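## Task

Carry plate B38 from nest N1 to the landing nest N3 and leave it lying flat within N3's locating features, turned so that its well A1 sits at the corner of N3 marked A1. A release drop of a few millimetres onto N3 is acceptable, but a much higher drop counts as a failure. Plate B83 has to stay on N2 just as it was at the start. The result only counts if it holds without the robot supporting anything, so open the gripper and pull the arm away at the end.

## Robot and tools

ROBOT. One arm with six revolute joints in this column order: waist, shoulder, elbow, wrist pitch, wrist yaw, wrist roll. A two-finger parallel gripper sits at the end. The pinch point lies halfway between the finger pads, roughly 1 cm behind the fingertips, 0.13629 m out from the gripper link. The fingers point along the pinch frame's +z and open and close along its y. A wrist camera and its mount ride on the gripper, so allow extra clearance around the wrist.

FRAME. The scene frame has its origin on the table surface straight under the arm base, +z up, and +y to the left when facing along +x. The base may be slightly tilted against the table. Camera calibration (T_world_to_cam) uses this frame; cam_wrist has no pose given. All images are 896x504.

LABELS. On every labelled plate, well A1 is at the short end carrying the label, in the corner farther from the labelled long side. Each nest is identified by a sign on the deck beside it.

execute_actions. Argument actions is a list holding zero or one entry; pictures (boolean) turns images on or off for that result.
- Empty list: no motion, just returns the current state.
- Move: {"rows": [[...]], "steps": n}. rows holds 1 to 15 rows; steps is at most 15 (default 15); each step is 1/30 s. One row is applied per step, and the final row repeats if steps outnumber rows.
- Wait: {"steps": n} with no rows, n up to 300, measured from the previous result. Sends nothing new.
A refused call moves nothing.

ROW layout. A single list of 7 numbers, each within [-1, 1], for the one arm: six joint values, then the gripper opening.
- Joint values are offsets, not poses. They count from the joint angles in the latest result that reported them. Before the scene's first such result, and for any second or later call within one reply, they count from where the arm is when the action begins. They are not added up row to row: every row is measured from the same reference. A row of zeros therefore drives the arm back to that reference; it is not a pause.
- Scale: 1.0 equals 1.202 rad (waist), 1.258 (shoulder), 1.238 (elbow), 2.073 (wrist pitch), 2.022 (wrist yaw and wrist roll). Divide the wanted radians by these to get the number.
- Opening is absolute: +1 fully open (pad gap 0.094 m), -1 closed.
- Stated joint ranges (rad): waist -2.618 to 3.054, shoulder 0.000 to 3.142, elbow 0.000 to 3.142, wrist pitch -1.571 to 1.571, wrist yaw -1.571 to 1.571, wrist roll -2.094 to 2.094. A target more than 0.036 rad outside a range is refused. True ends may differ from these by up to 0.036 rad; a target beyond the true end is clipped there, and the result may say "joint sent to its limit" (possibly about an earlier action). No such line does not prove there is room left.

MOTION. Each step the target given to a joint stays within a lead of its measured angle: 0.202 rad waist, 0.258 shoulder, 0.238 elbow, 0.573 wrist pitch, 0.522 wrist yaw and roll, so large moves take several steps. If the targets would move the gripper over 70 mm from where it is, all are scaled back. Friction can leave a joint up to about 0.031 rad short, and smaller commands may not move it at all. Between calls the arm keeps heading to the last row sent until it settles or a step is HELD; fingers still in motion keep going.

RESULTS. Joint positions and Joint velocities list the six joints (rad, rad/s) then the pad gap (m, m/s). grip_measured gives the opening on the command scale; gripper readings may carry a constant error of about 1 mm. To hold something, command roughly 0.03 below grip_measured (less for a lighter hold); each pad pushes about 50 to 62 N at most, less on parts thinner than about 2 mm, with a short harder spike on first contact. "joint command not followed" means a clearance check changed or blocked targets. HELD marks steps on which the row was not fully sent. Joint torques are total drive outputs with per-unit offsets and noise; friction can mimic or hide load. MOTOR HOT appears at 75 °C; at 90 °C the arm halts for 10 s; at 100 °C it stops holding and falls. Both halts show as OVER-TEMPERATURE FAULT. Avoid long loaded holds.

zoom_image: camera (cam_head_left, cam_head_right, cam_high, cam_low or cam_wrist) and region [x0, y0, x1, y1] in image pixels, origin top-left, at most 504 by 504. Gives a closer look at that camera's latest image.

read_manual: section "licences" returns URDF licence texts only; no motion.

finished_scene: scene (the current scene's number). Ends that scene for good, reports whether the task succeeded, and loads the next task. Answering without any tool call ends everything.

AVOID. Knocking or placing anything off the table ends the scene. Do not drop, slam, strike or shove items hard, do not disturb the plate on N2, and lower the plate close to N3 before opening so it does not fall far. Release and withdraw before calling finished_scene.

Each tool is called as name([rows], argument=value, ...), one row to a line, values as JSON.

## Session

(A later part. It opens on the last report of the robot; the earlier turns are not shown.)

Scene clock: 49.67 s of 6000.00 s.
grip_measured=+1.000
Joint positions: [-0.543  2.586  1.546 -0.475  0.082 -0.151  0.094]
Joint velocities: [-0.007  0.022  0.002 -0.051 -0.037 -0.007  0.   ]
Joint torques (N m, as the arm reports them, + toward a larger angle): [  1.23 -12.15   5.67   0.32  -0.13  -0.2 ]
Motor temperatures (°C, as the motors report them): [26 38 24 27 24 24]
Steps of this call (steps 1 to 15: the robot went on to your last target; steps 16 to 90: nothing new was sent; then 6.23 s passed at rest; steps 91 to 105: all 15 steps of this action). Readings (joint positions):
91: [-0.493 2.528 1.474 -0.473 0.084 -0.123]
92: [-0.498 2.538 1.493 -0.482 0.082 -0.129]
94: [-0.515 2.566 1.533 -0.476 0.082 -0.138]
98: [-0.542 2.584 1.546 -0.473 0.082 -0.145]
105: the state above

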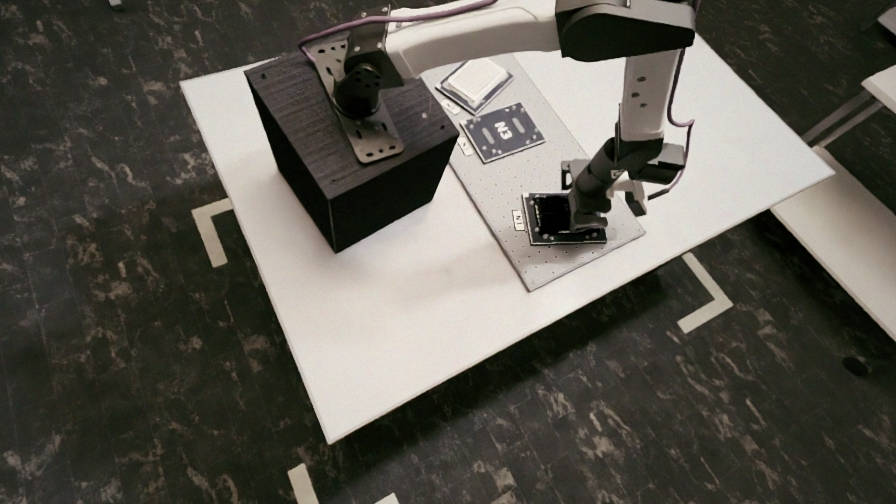

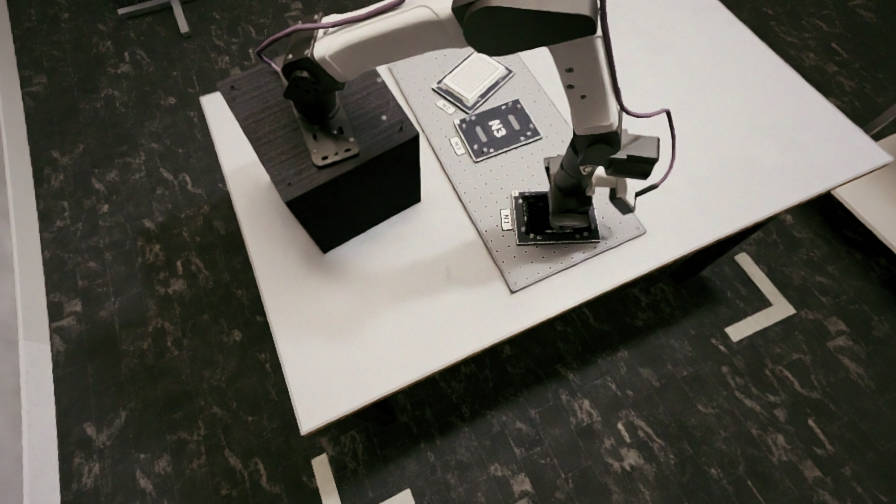

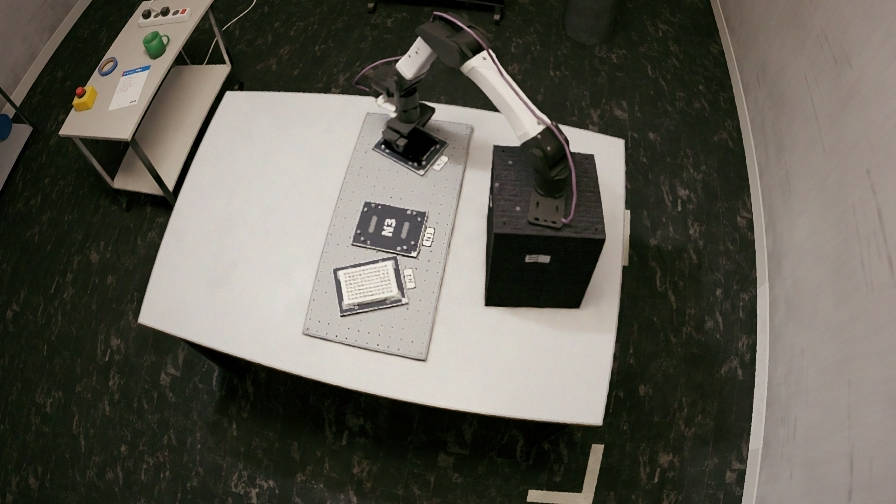

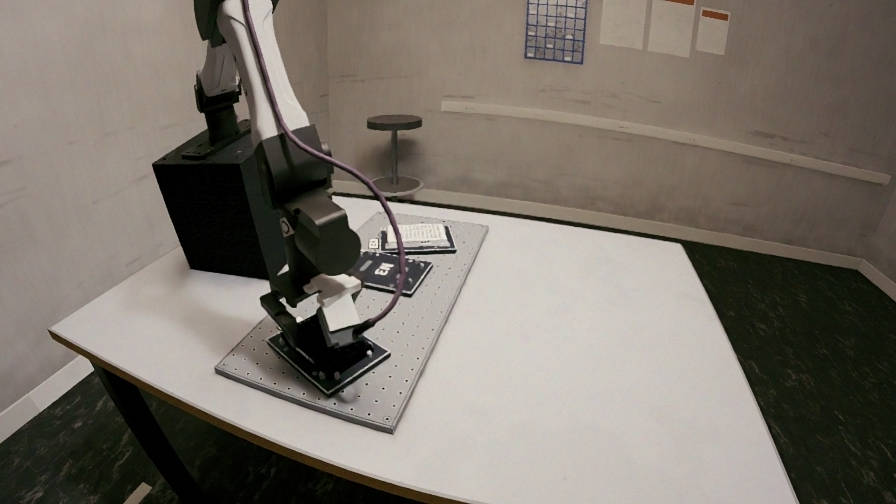

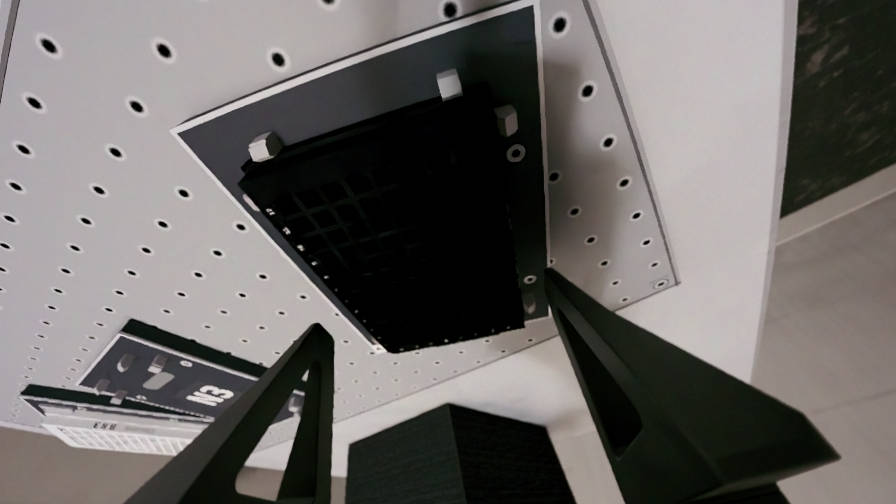

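execute_actions([
  {"rows":[[0.022,0.036,0.006,0.017,0,0,1]]},
])

zoom_image(camera="cam_low", region=[200, 200, 460, 400])

Scene clock: 54.43 s of 6000.00 s.
grip_measured=+1.000
Joint positions: [-0.518  2.615  1.546 -0.45   0.082 -0.152  0.094]
Joint velocities: [-0.007  0.017 -0.007  0.022 -0.066  0.007  0.   ]
Joint torques (N m, as the arm reports them, + toward a larger angle): [  1.28 -12.34   4.91   0.45  -0.11  -0.09]
Motor temperatures (°C, as the motors report them): [26 39 24 27 24 24]
Steps of this call (steps 1 to 15: the robot went on to your last target; steps 16 to 90: nothing new was sent; then 1.27 s passed at rest; steps 91 to 105: all 15 steps of this action). Readings (joint positions):
91: [-0.541 2.588 1.546 -0.471 0.082 -0.152]
92: [-0.538 2.592 1.546 -0.464 0.082 -0.152]
94: [-0.529 2.602 1.546 -0.457 0.082 -0.152]
98: [-0.519 2.615 1.546 -0.454 0.082 -0.152]
105: the state above

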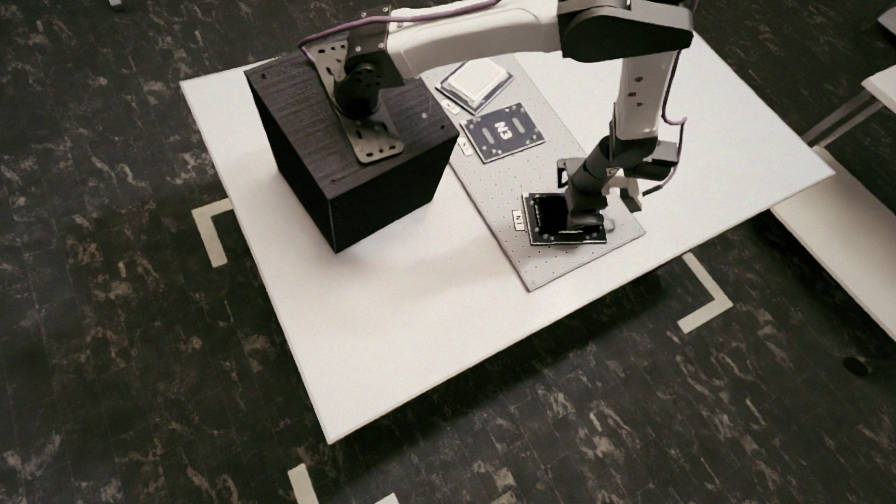

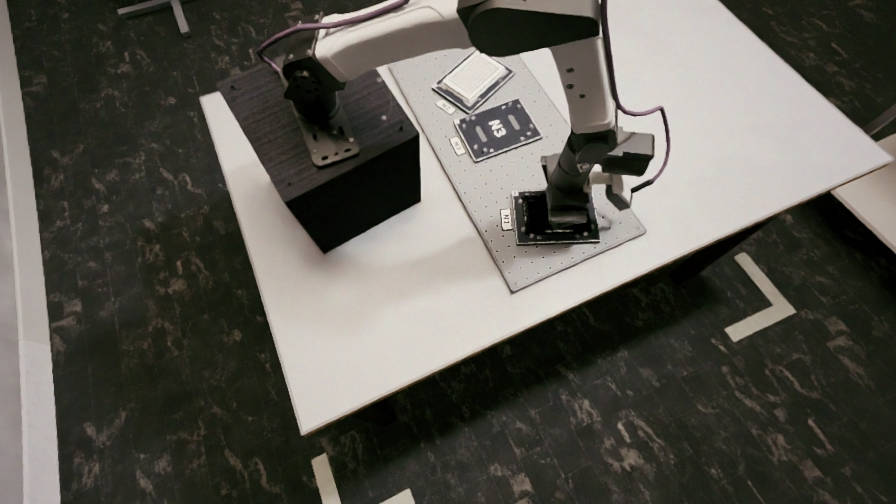

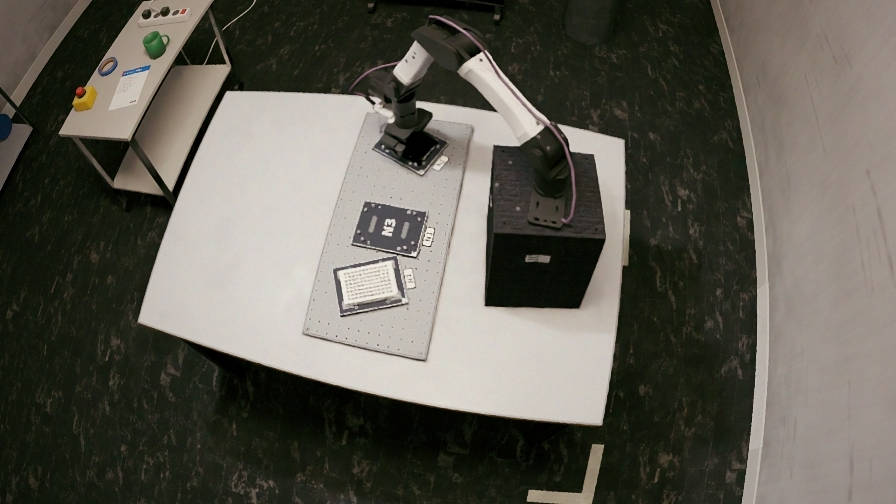

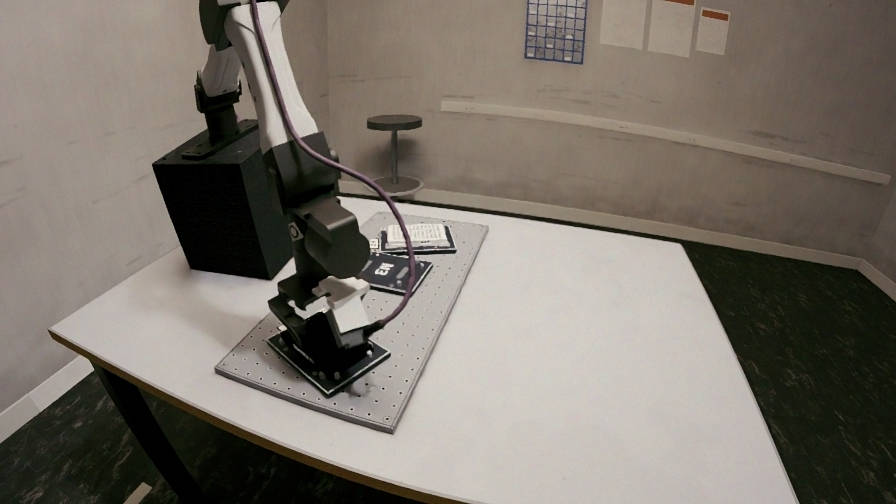

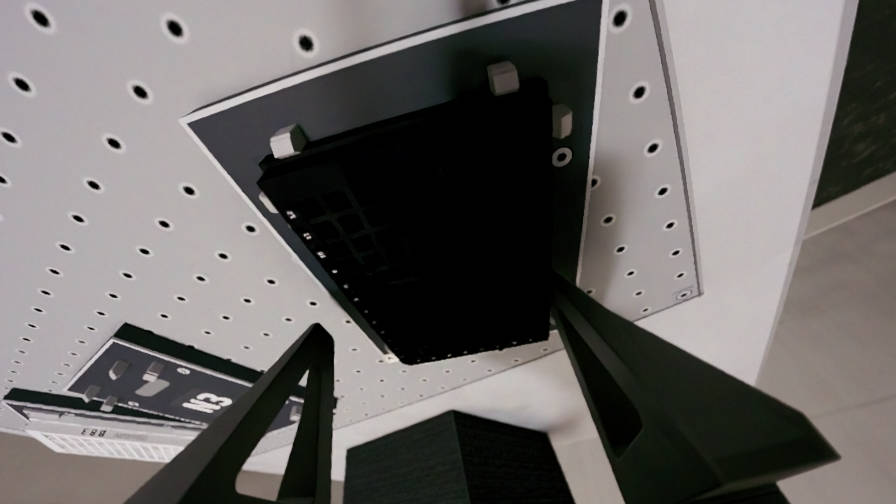

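Region (200, 200, 460, 400) of cam_low's 896x504 image, scaled by 1.938, with more detail than that image has; it fills the top 388 rows of this view, and the rest is white.

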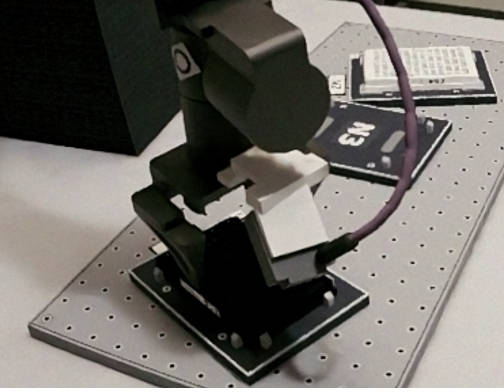

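execute_actions([
  {"rows":[[-0.026,0,0,0,0,-0.01,1]],"steps":12},
])

Scene clock: 56.87 s of 6000.00 s.
grip_measured=+1.000
Joint positions: [-0.549  2.615  1.546 -0.449  0.082 -0.161  0.094]
Joint velocities: [-0.017  0.002 -0.012  0.022 -0.007  0.037  0.   ]
Joint torques (N m, as the arm reports them, + toward a larger angle): [  0.9  -13.55   4.32   0.36  -0.1   -0.24]
Motor temperatures (°C, as the motors report them): [26 40 24 27 24 24]
Steps of this call (steps 1 to 15: the robot went on to your last target; steps 16 to 61: nothing new was sent; steps 62 to 73: all 12 steps of this action). Readings (joint positions):
62: [-0.520 2.615 1.546 -0.449 0.082 -0.154]
63: [-0.524 2.615 1.546 -0.449 0.082 -0.156]
65: [-0.536 2.615 1.546 -0.449 0.082 -0.158]
69: [-0.549 2.615 1.546 -0.449 0.082 -0.160]
73: the state above

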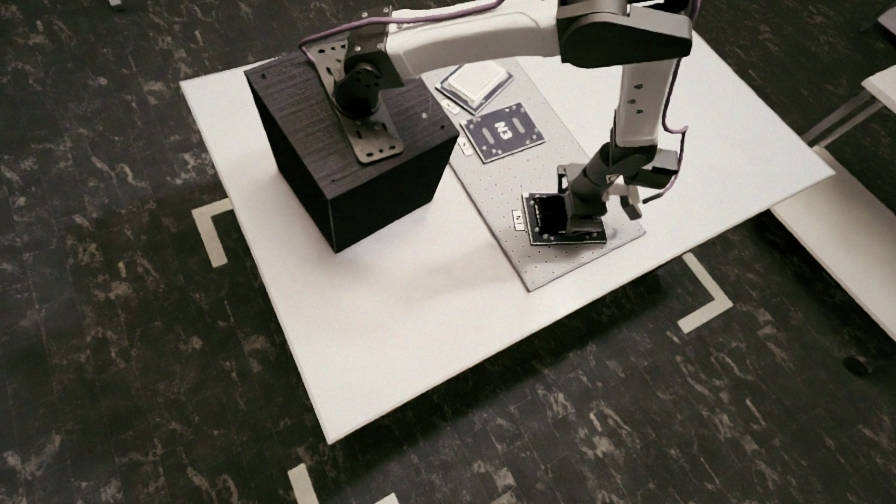

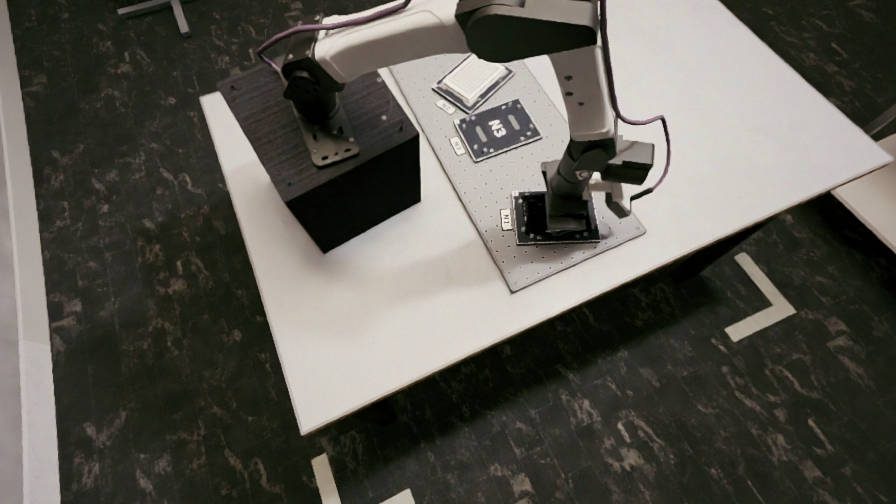

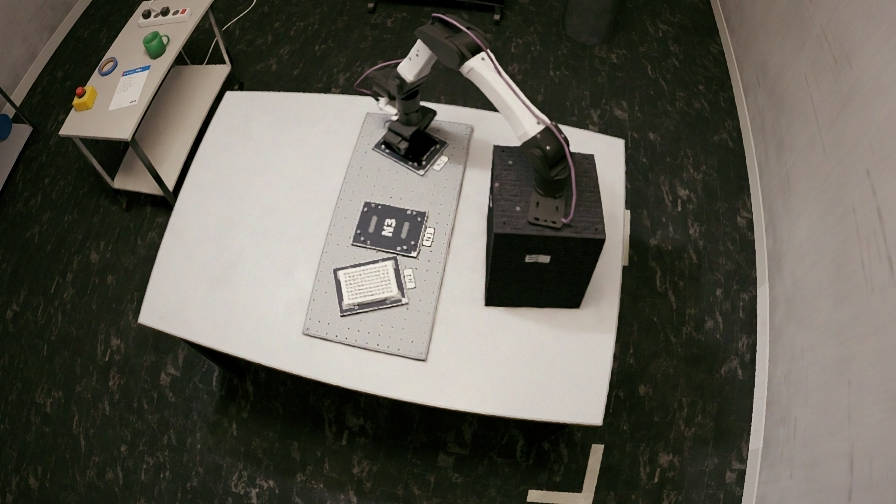

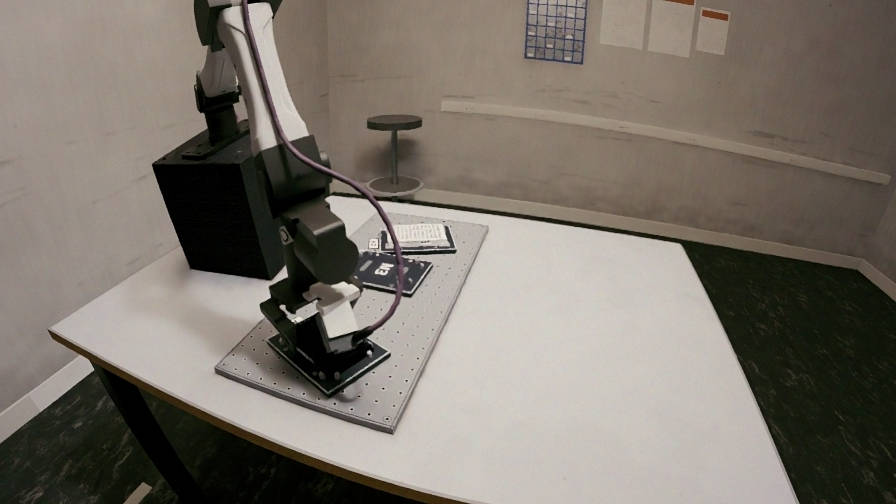

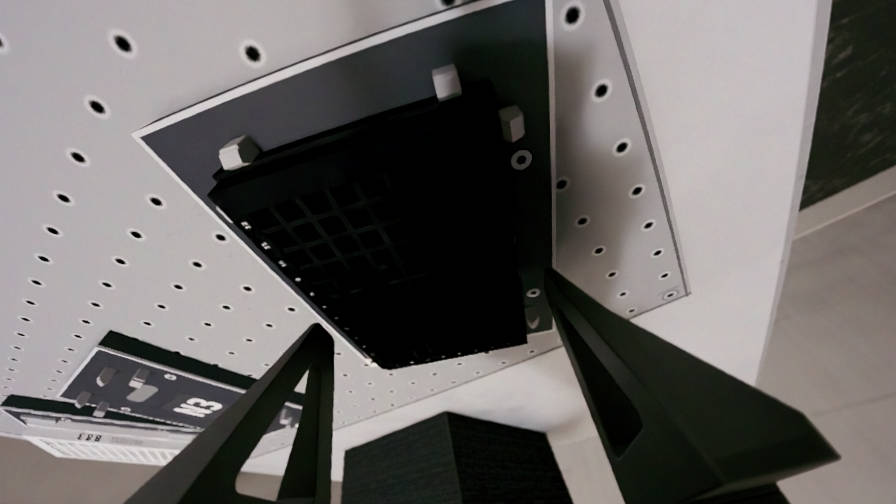

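execute_actions([
  {"rows":[[0,0.03,0.005,0.015,0,0,1]],"steps":12},
])

zoom_image(camera="cam_wrist", region=[200, 150, 680, 420])

zoom_image(camera="cam_low", region=[220, 250, 420, 400])

Scene clock: 58.27 s of 6000.00 s.
grip_measured=+1.000
Joint positions: [-0.549  2.635  1.546 -0.43   0.082 -0.162  0.094]
Joint velocities: [-0.022 -0.007 -0.007  0.007 -0.051 -0.022  0.   ]
Joint torques (N m, as the arm reports them, + toward a larger angle): [  1.01 -12.25   4.58   0.49  -0.1   -0.08]
Motor temperatures (°C, as the motors report them): [26 40 24 27 24 24]
Steps of this call (steps 1 to 15: the robot went on to your last target; steps 16 to 30: nothing new was sent; steps 31 to 42: all 12 steps of this action). Readings (joint positions):
31: [-0.549 2.617 1.546 -0.446 0.082 -0.162]
32: [-0.549 2.619 1.546 -0.441 0.082 -0.162]
34: [-0.549 2.626 1.546 -0.434 0.082 -0.162]
38: [-0.549 2.635 1.546 -0.432 0.082 -0.162]
42: the state above

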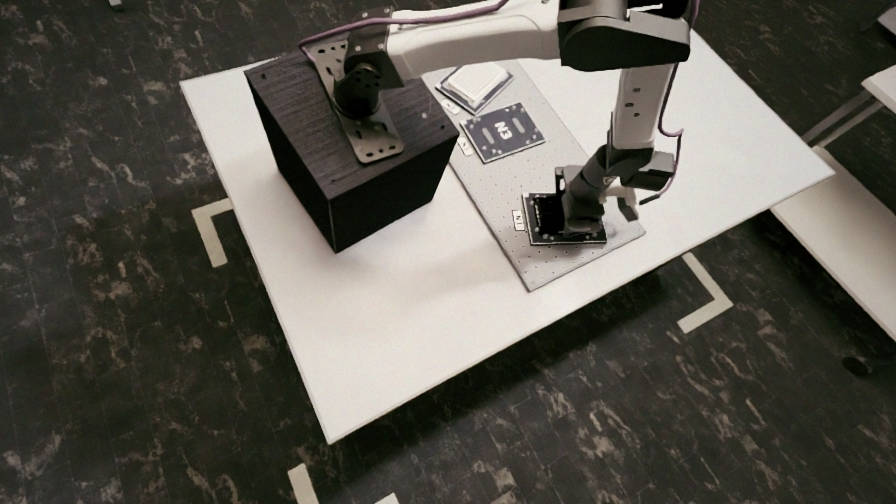

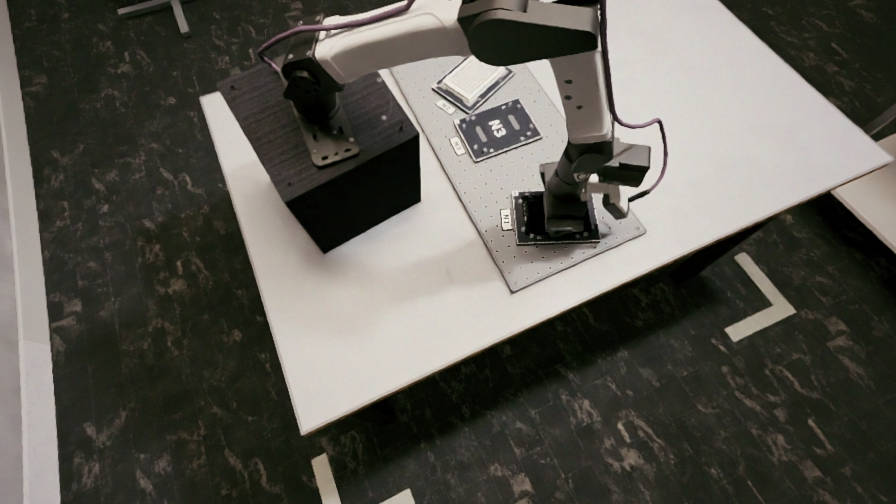

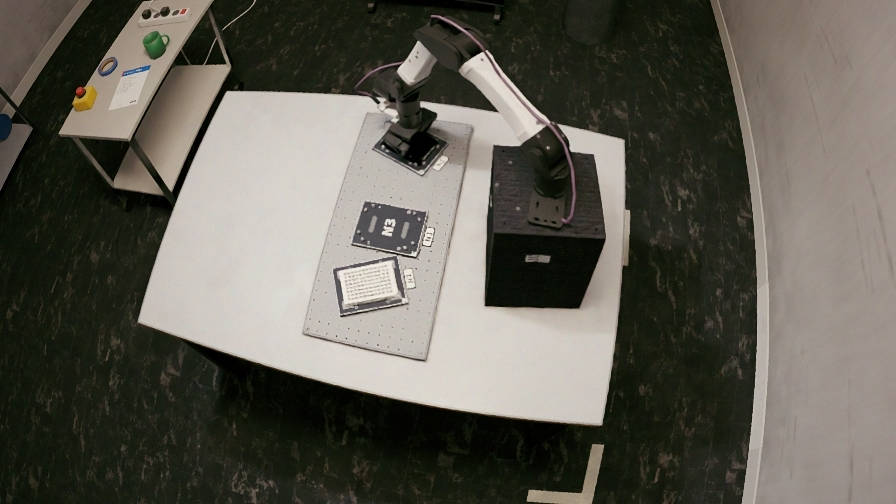

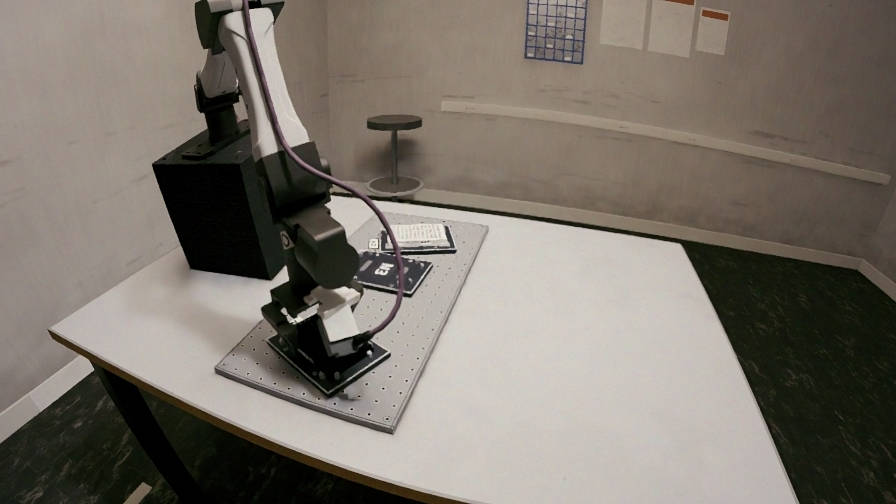

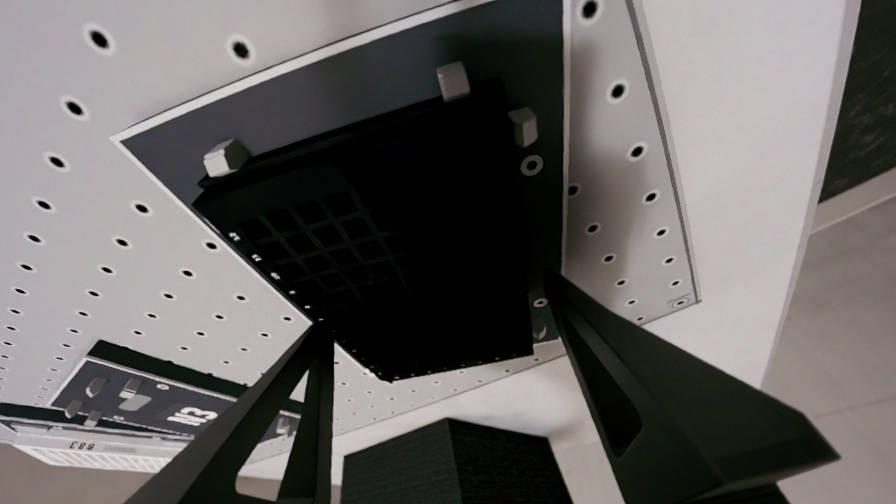

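Region (200, 150, 680, 420) of cam_wrist's 896x504 image, scaled by 1.050, with more detail than that image has; it fills the top 284 rows of this view, and the rest is white.

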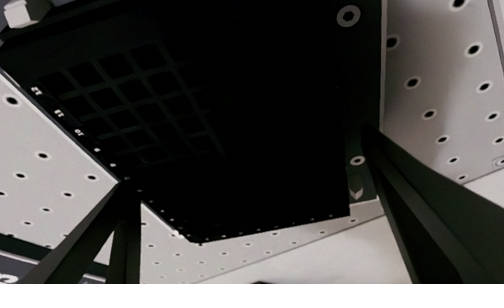

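Region (220, 250, 420, 400) of cam_low's 896x504 image, scaled by 2.520, with more detail than that image has; it fills the top 378 rows of this view, and the rest is white.

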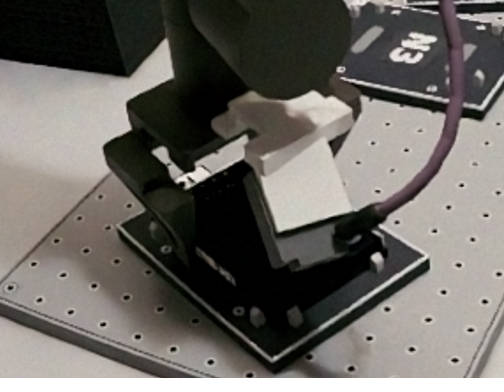

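execute_actions([
  {"rows":[[0.016,0.0,0.03,-0.012,0,0,1],[0.016,0.012,0.05,-0.02,0,0,1],[0.016,0.025,0.07,-0.027,0,0,1]],"steps":14},
])

zoom_image(camera="cam_low", region=[220, 250, 420, 400])

Scene clock: 61.20 s of 6000.00 s.
grip_measured=+1.000
Joint positions: [-0.534  2.646  1.618 -0.474  0.082 -0.162  0.094]
Joint velocities: [-0.017  0.007 -0.017 -0.007 -0.081  0.007  0.   ]
Joint torques (N m, as the arm reports them, + toward a larger angle): [  1.3  -12.36   5.65   0.35  -0.1   -0.1 ]
Motor temperatures (°C, as the motors report them): [26 41 24 27 24 24]
Steps of this call (steps 1 to 15: the robot went on to your last target; steps 16 to 74: nothing new was sent; steps 75 to 88: all 14 steps of this action). Readings (joint positions):
75: [-0.548 2.635 1.549 -0.432 0.082 -0.162]
76: [-0.546 2.636 1.557 -0.443 0.082 -0.162]
78: [-0.541 2.644 1.590 -0.461 0.082 -0.162]
82: [-0.534 2.646 1.618 -0.462 0.082 -0.162]
88: the state above

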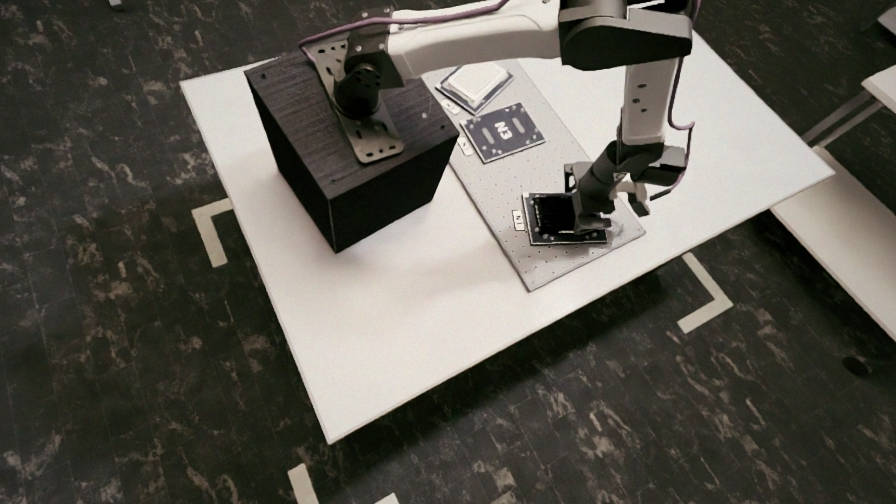

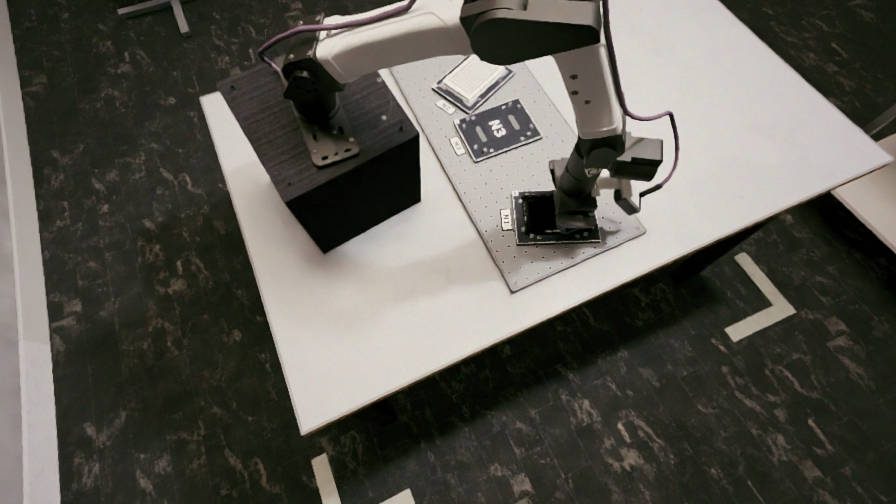

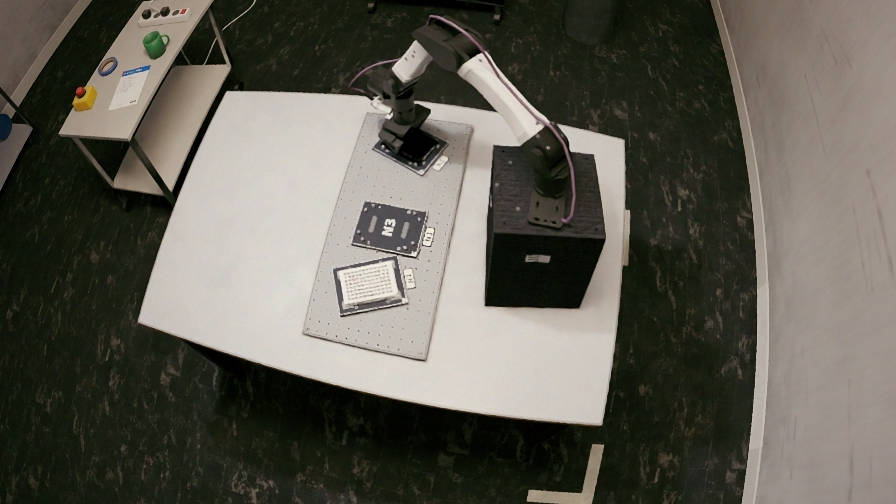

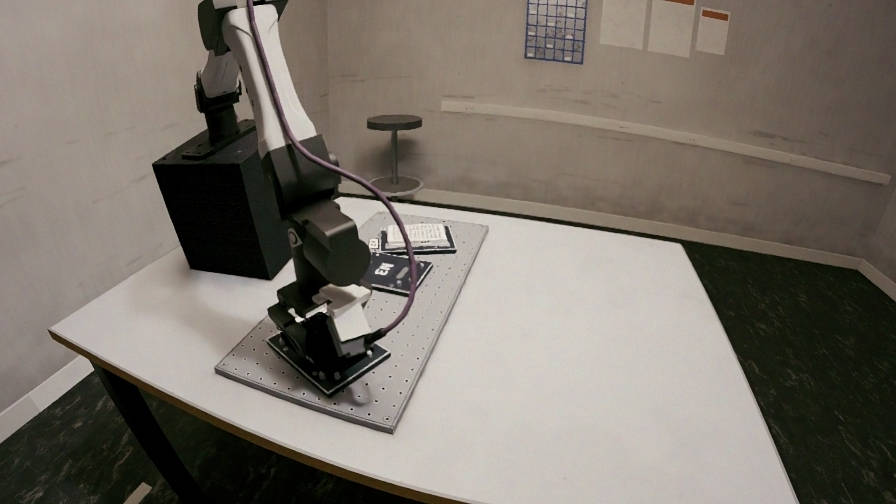

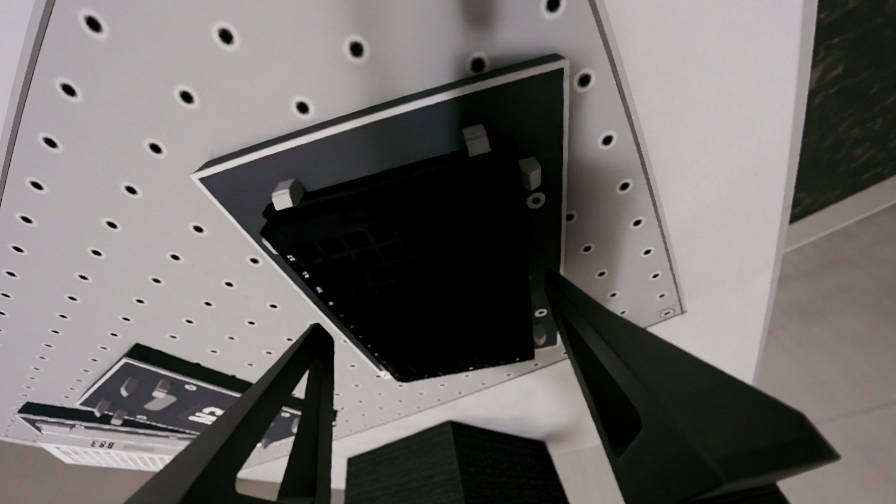

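Region (220, 250, 420, 400) of cam_low's 896x504 image, scaled by 2.520, with more detail than that image has; it fills the top 378 rows of this view, and the rest is white.

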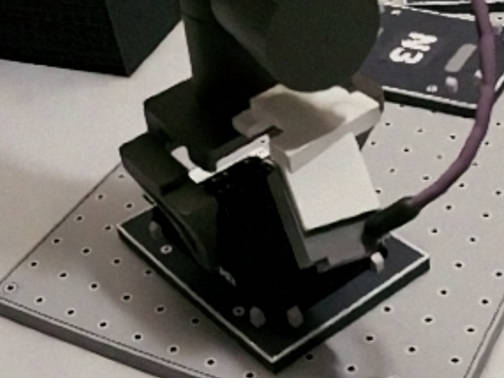

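execute_actions([
  {"rows":[[0,0.025,0.01,0.01,0,0,1],[0,0.052,0.02,0.02,0,0,1]],"steps":13},
])

zoom_image(camera="cam_low", region=[220, 250, 420, 400])

Scene clock: 63.30 s of 6000.00 s.
grip_measured=+1.000
Joint positions: [-0.532  2.687  1.629 -0.439  0.084 -0.164  0.094]
Joint velocities: [-0.017  0.012  0.002  0.007 -0.007 -0.066  0.   ]
Joint torques (N m, as the arm reports them, + toward a larger angle): [  0.91 -11.95   5.54   0.48  -0.13  -0.09]
Motor temperatures (°C, as the motors report them): [26 41 24 26 24 24]
Steps of this call (steps 1 to 15: the robot went on to your last target; steps 16 to 50: nothing new was sent; steps 51 to 63: all 13 steps of this action). Readings (joint positions):
51: [-0.534 2.646 1.618 -0.476 0.082 -0.162]
52: [-0.534 2.651 1.621 -0.472 0.082 -0.162]
54: [-0.534 2.668 1.629 -0.455 0.082 -0.162]
58: [-0.532 2.687 1.629 -0.442 0.084 -0.164]
63: the state above

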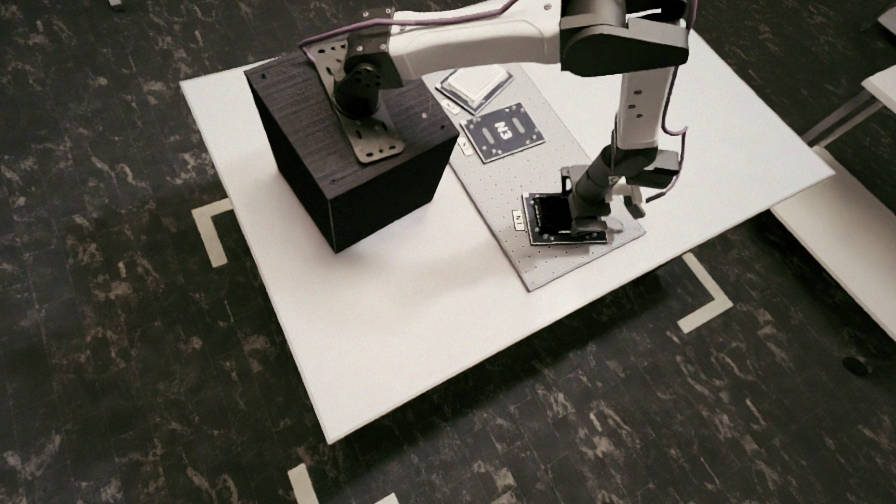

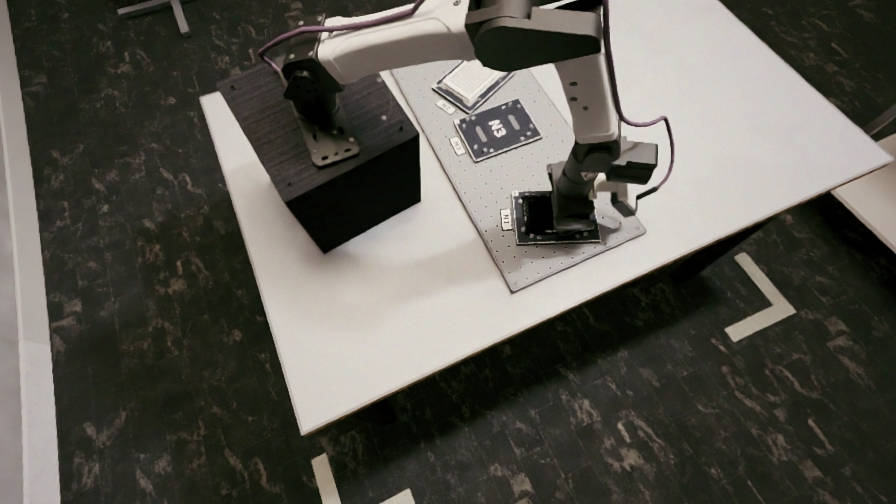

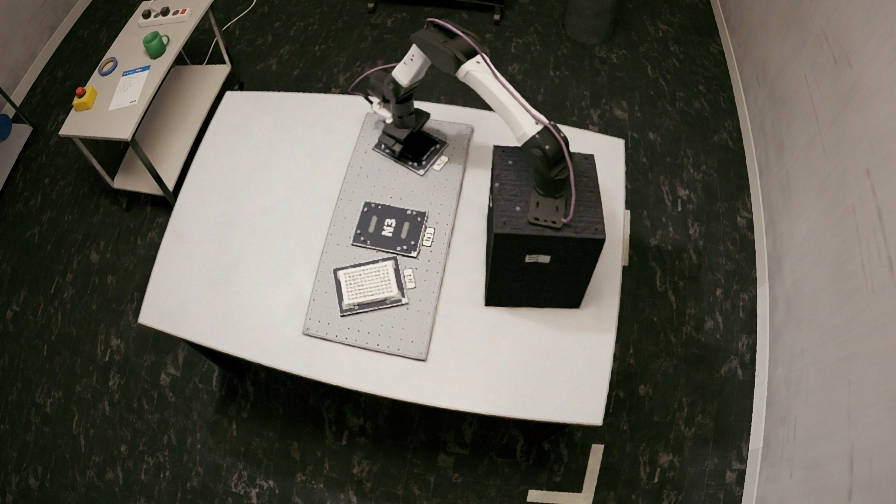

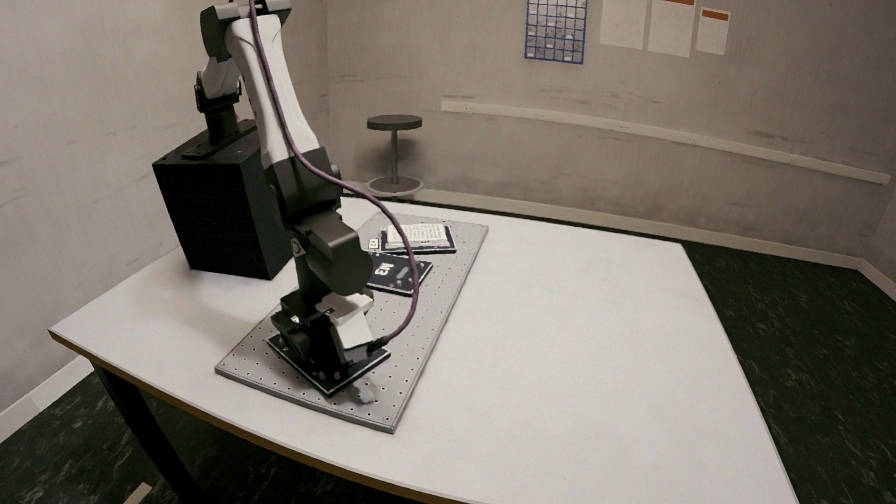

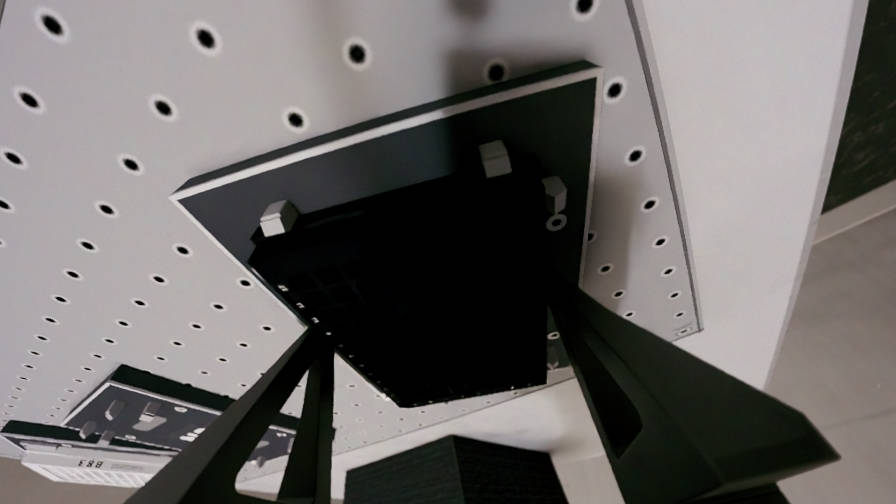

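Region (220, 250, 420, 400) of cam_low's 896x504 image, scaled by 2.520, with more detail than that image has; it fills the top 378 rows of this view, and the rest is white.

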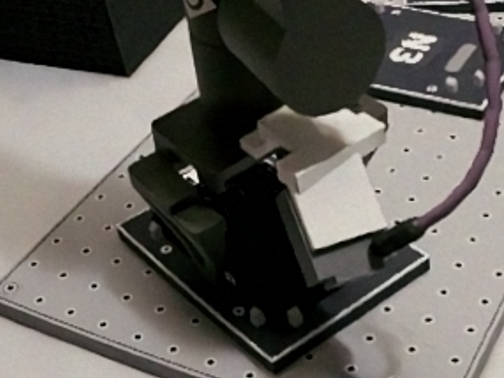

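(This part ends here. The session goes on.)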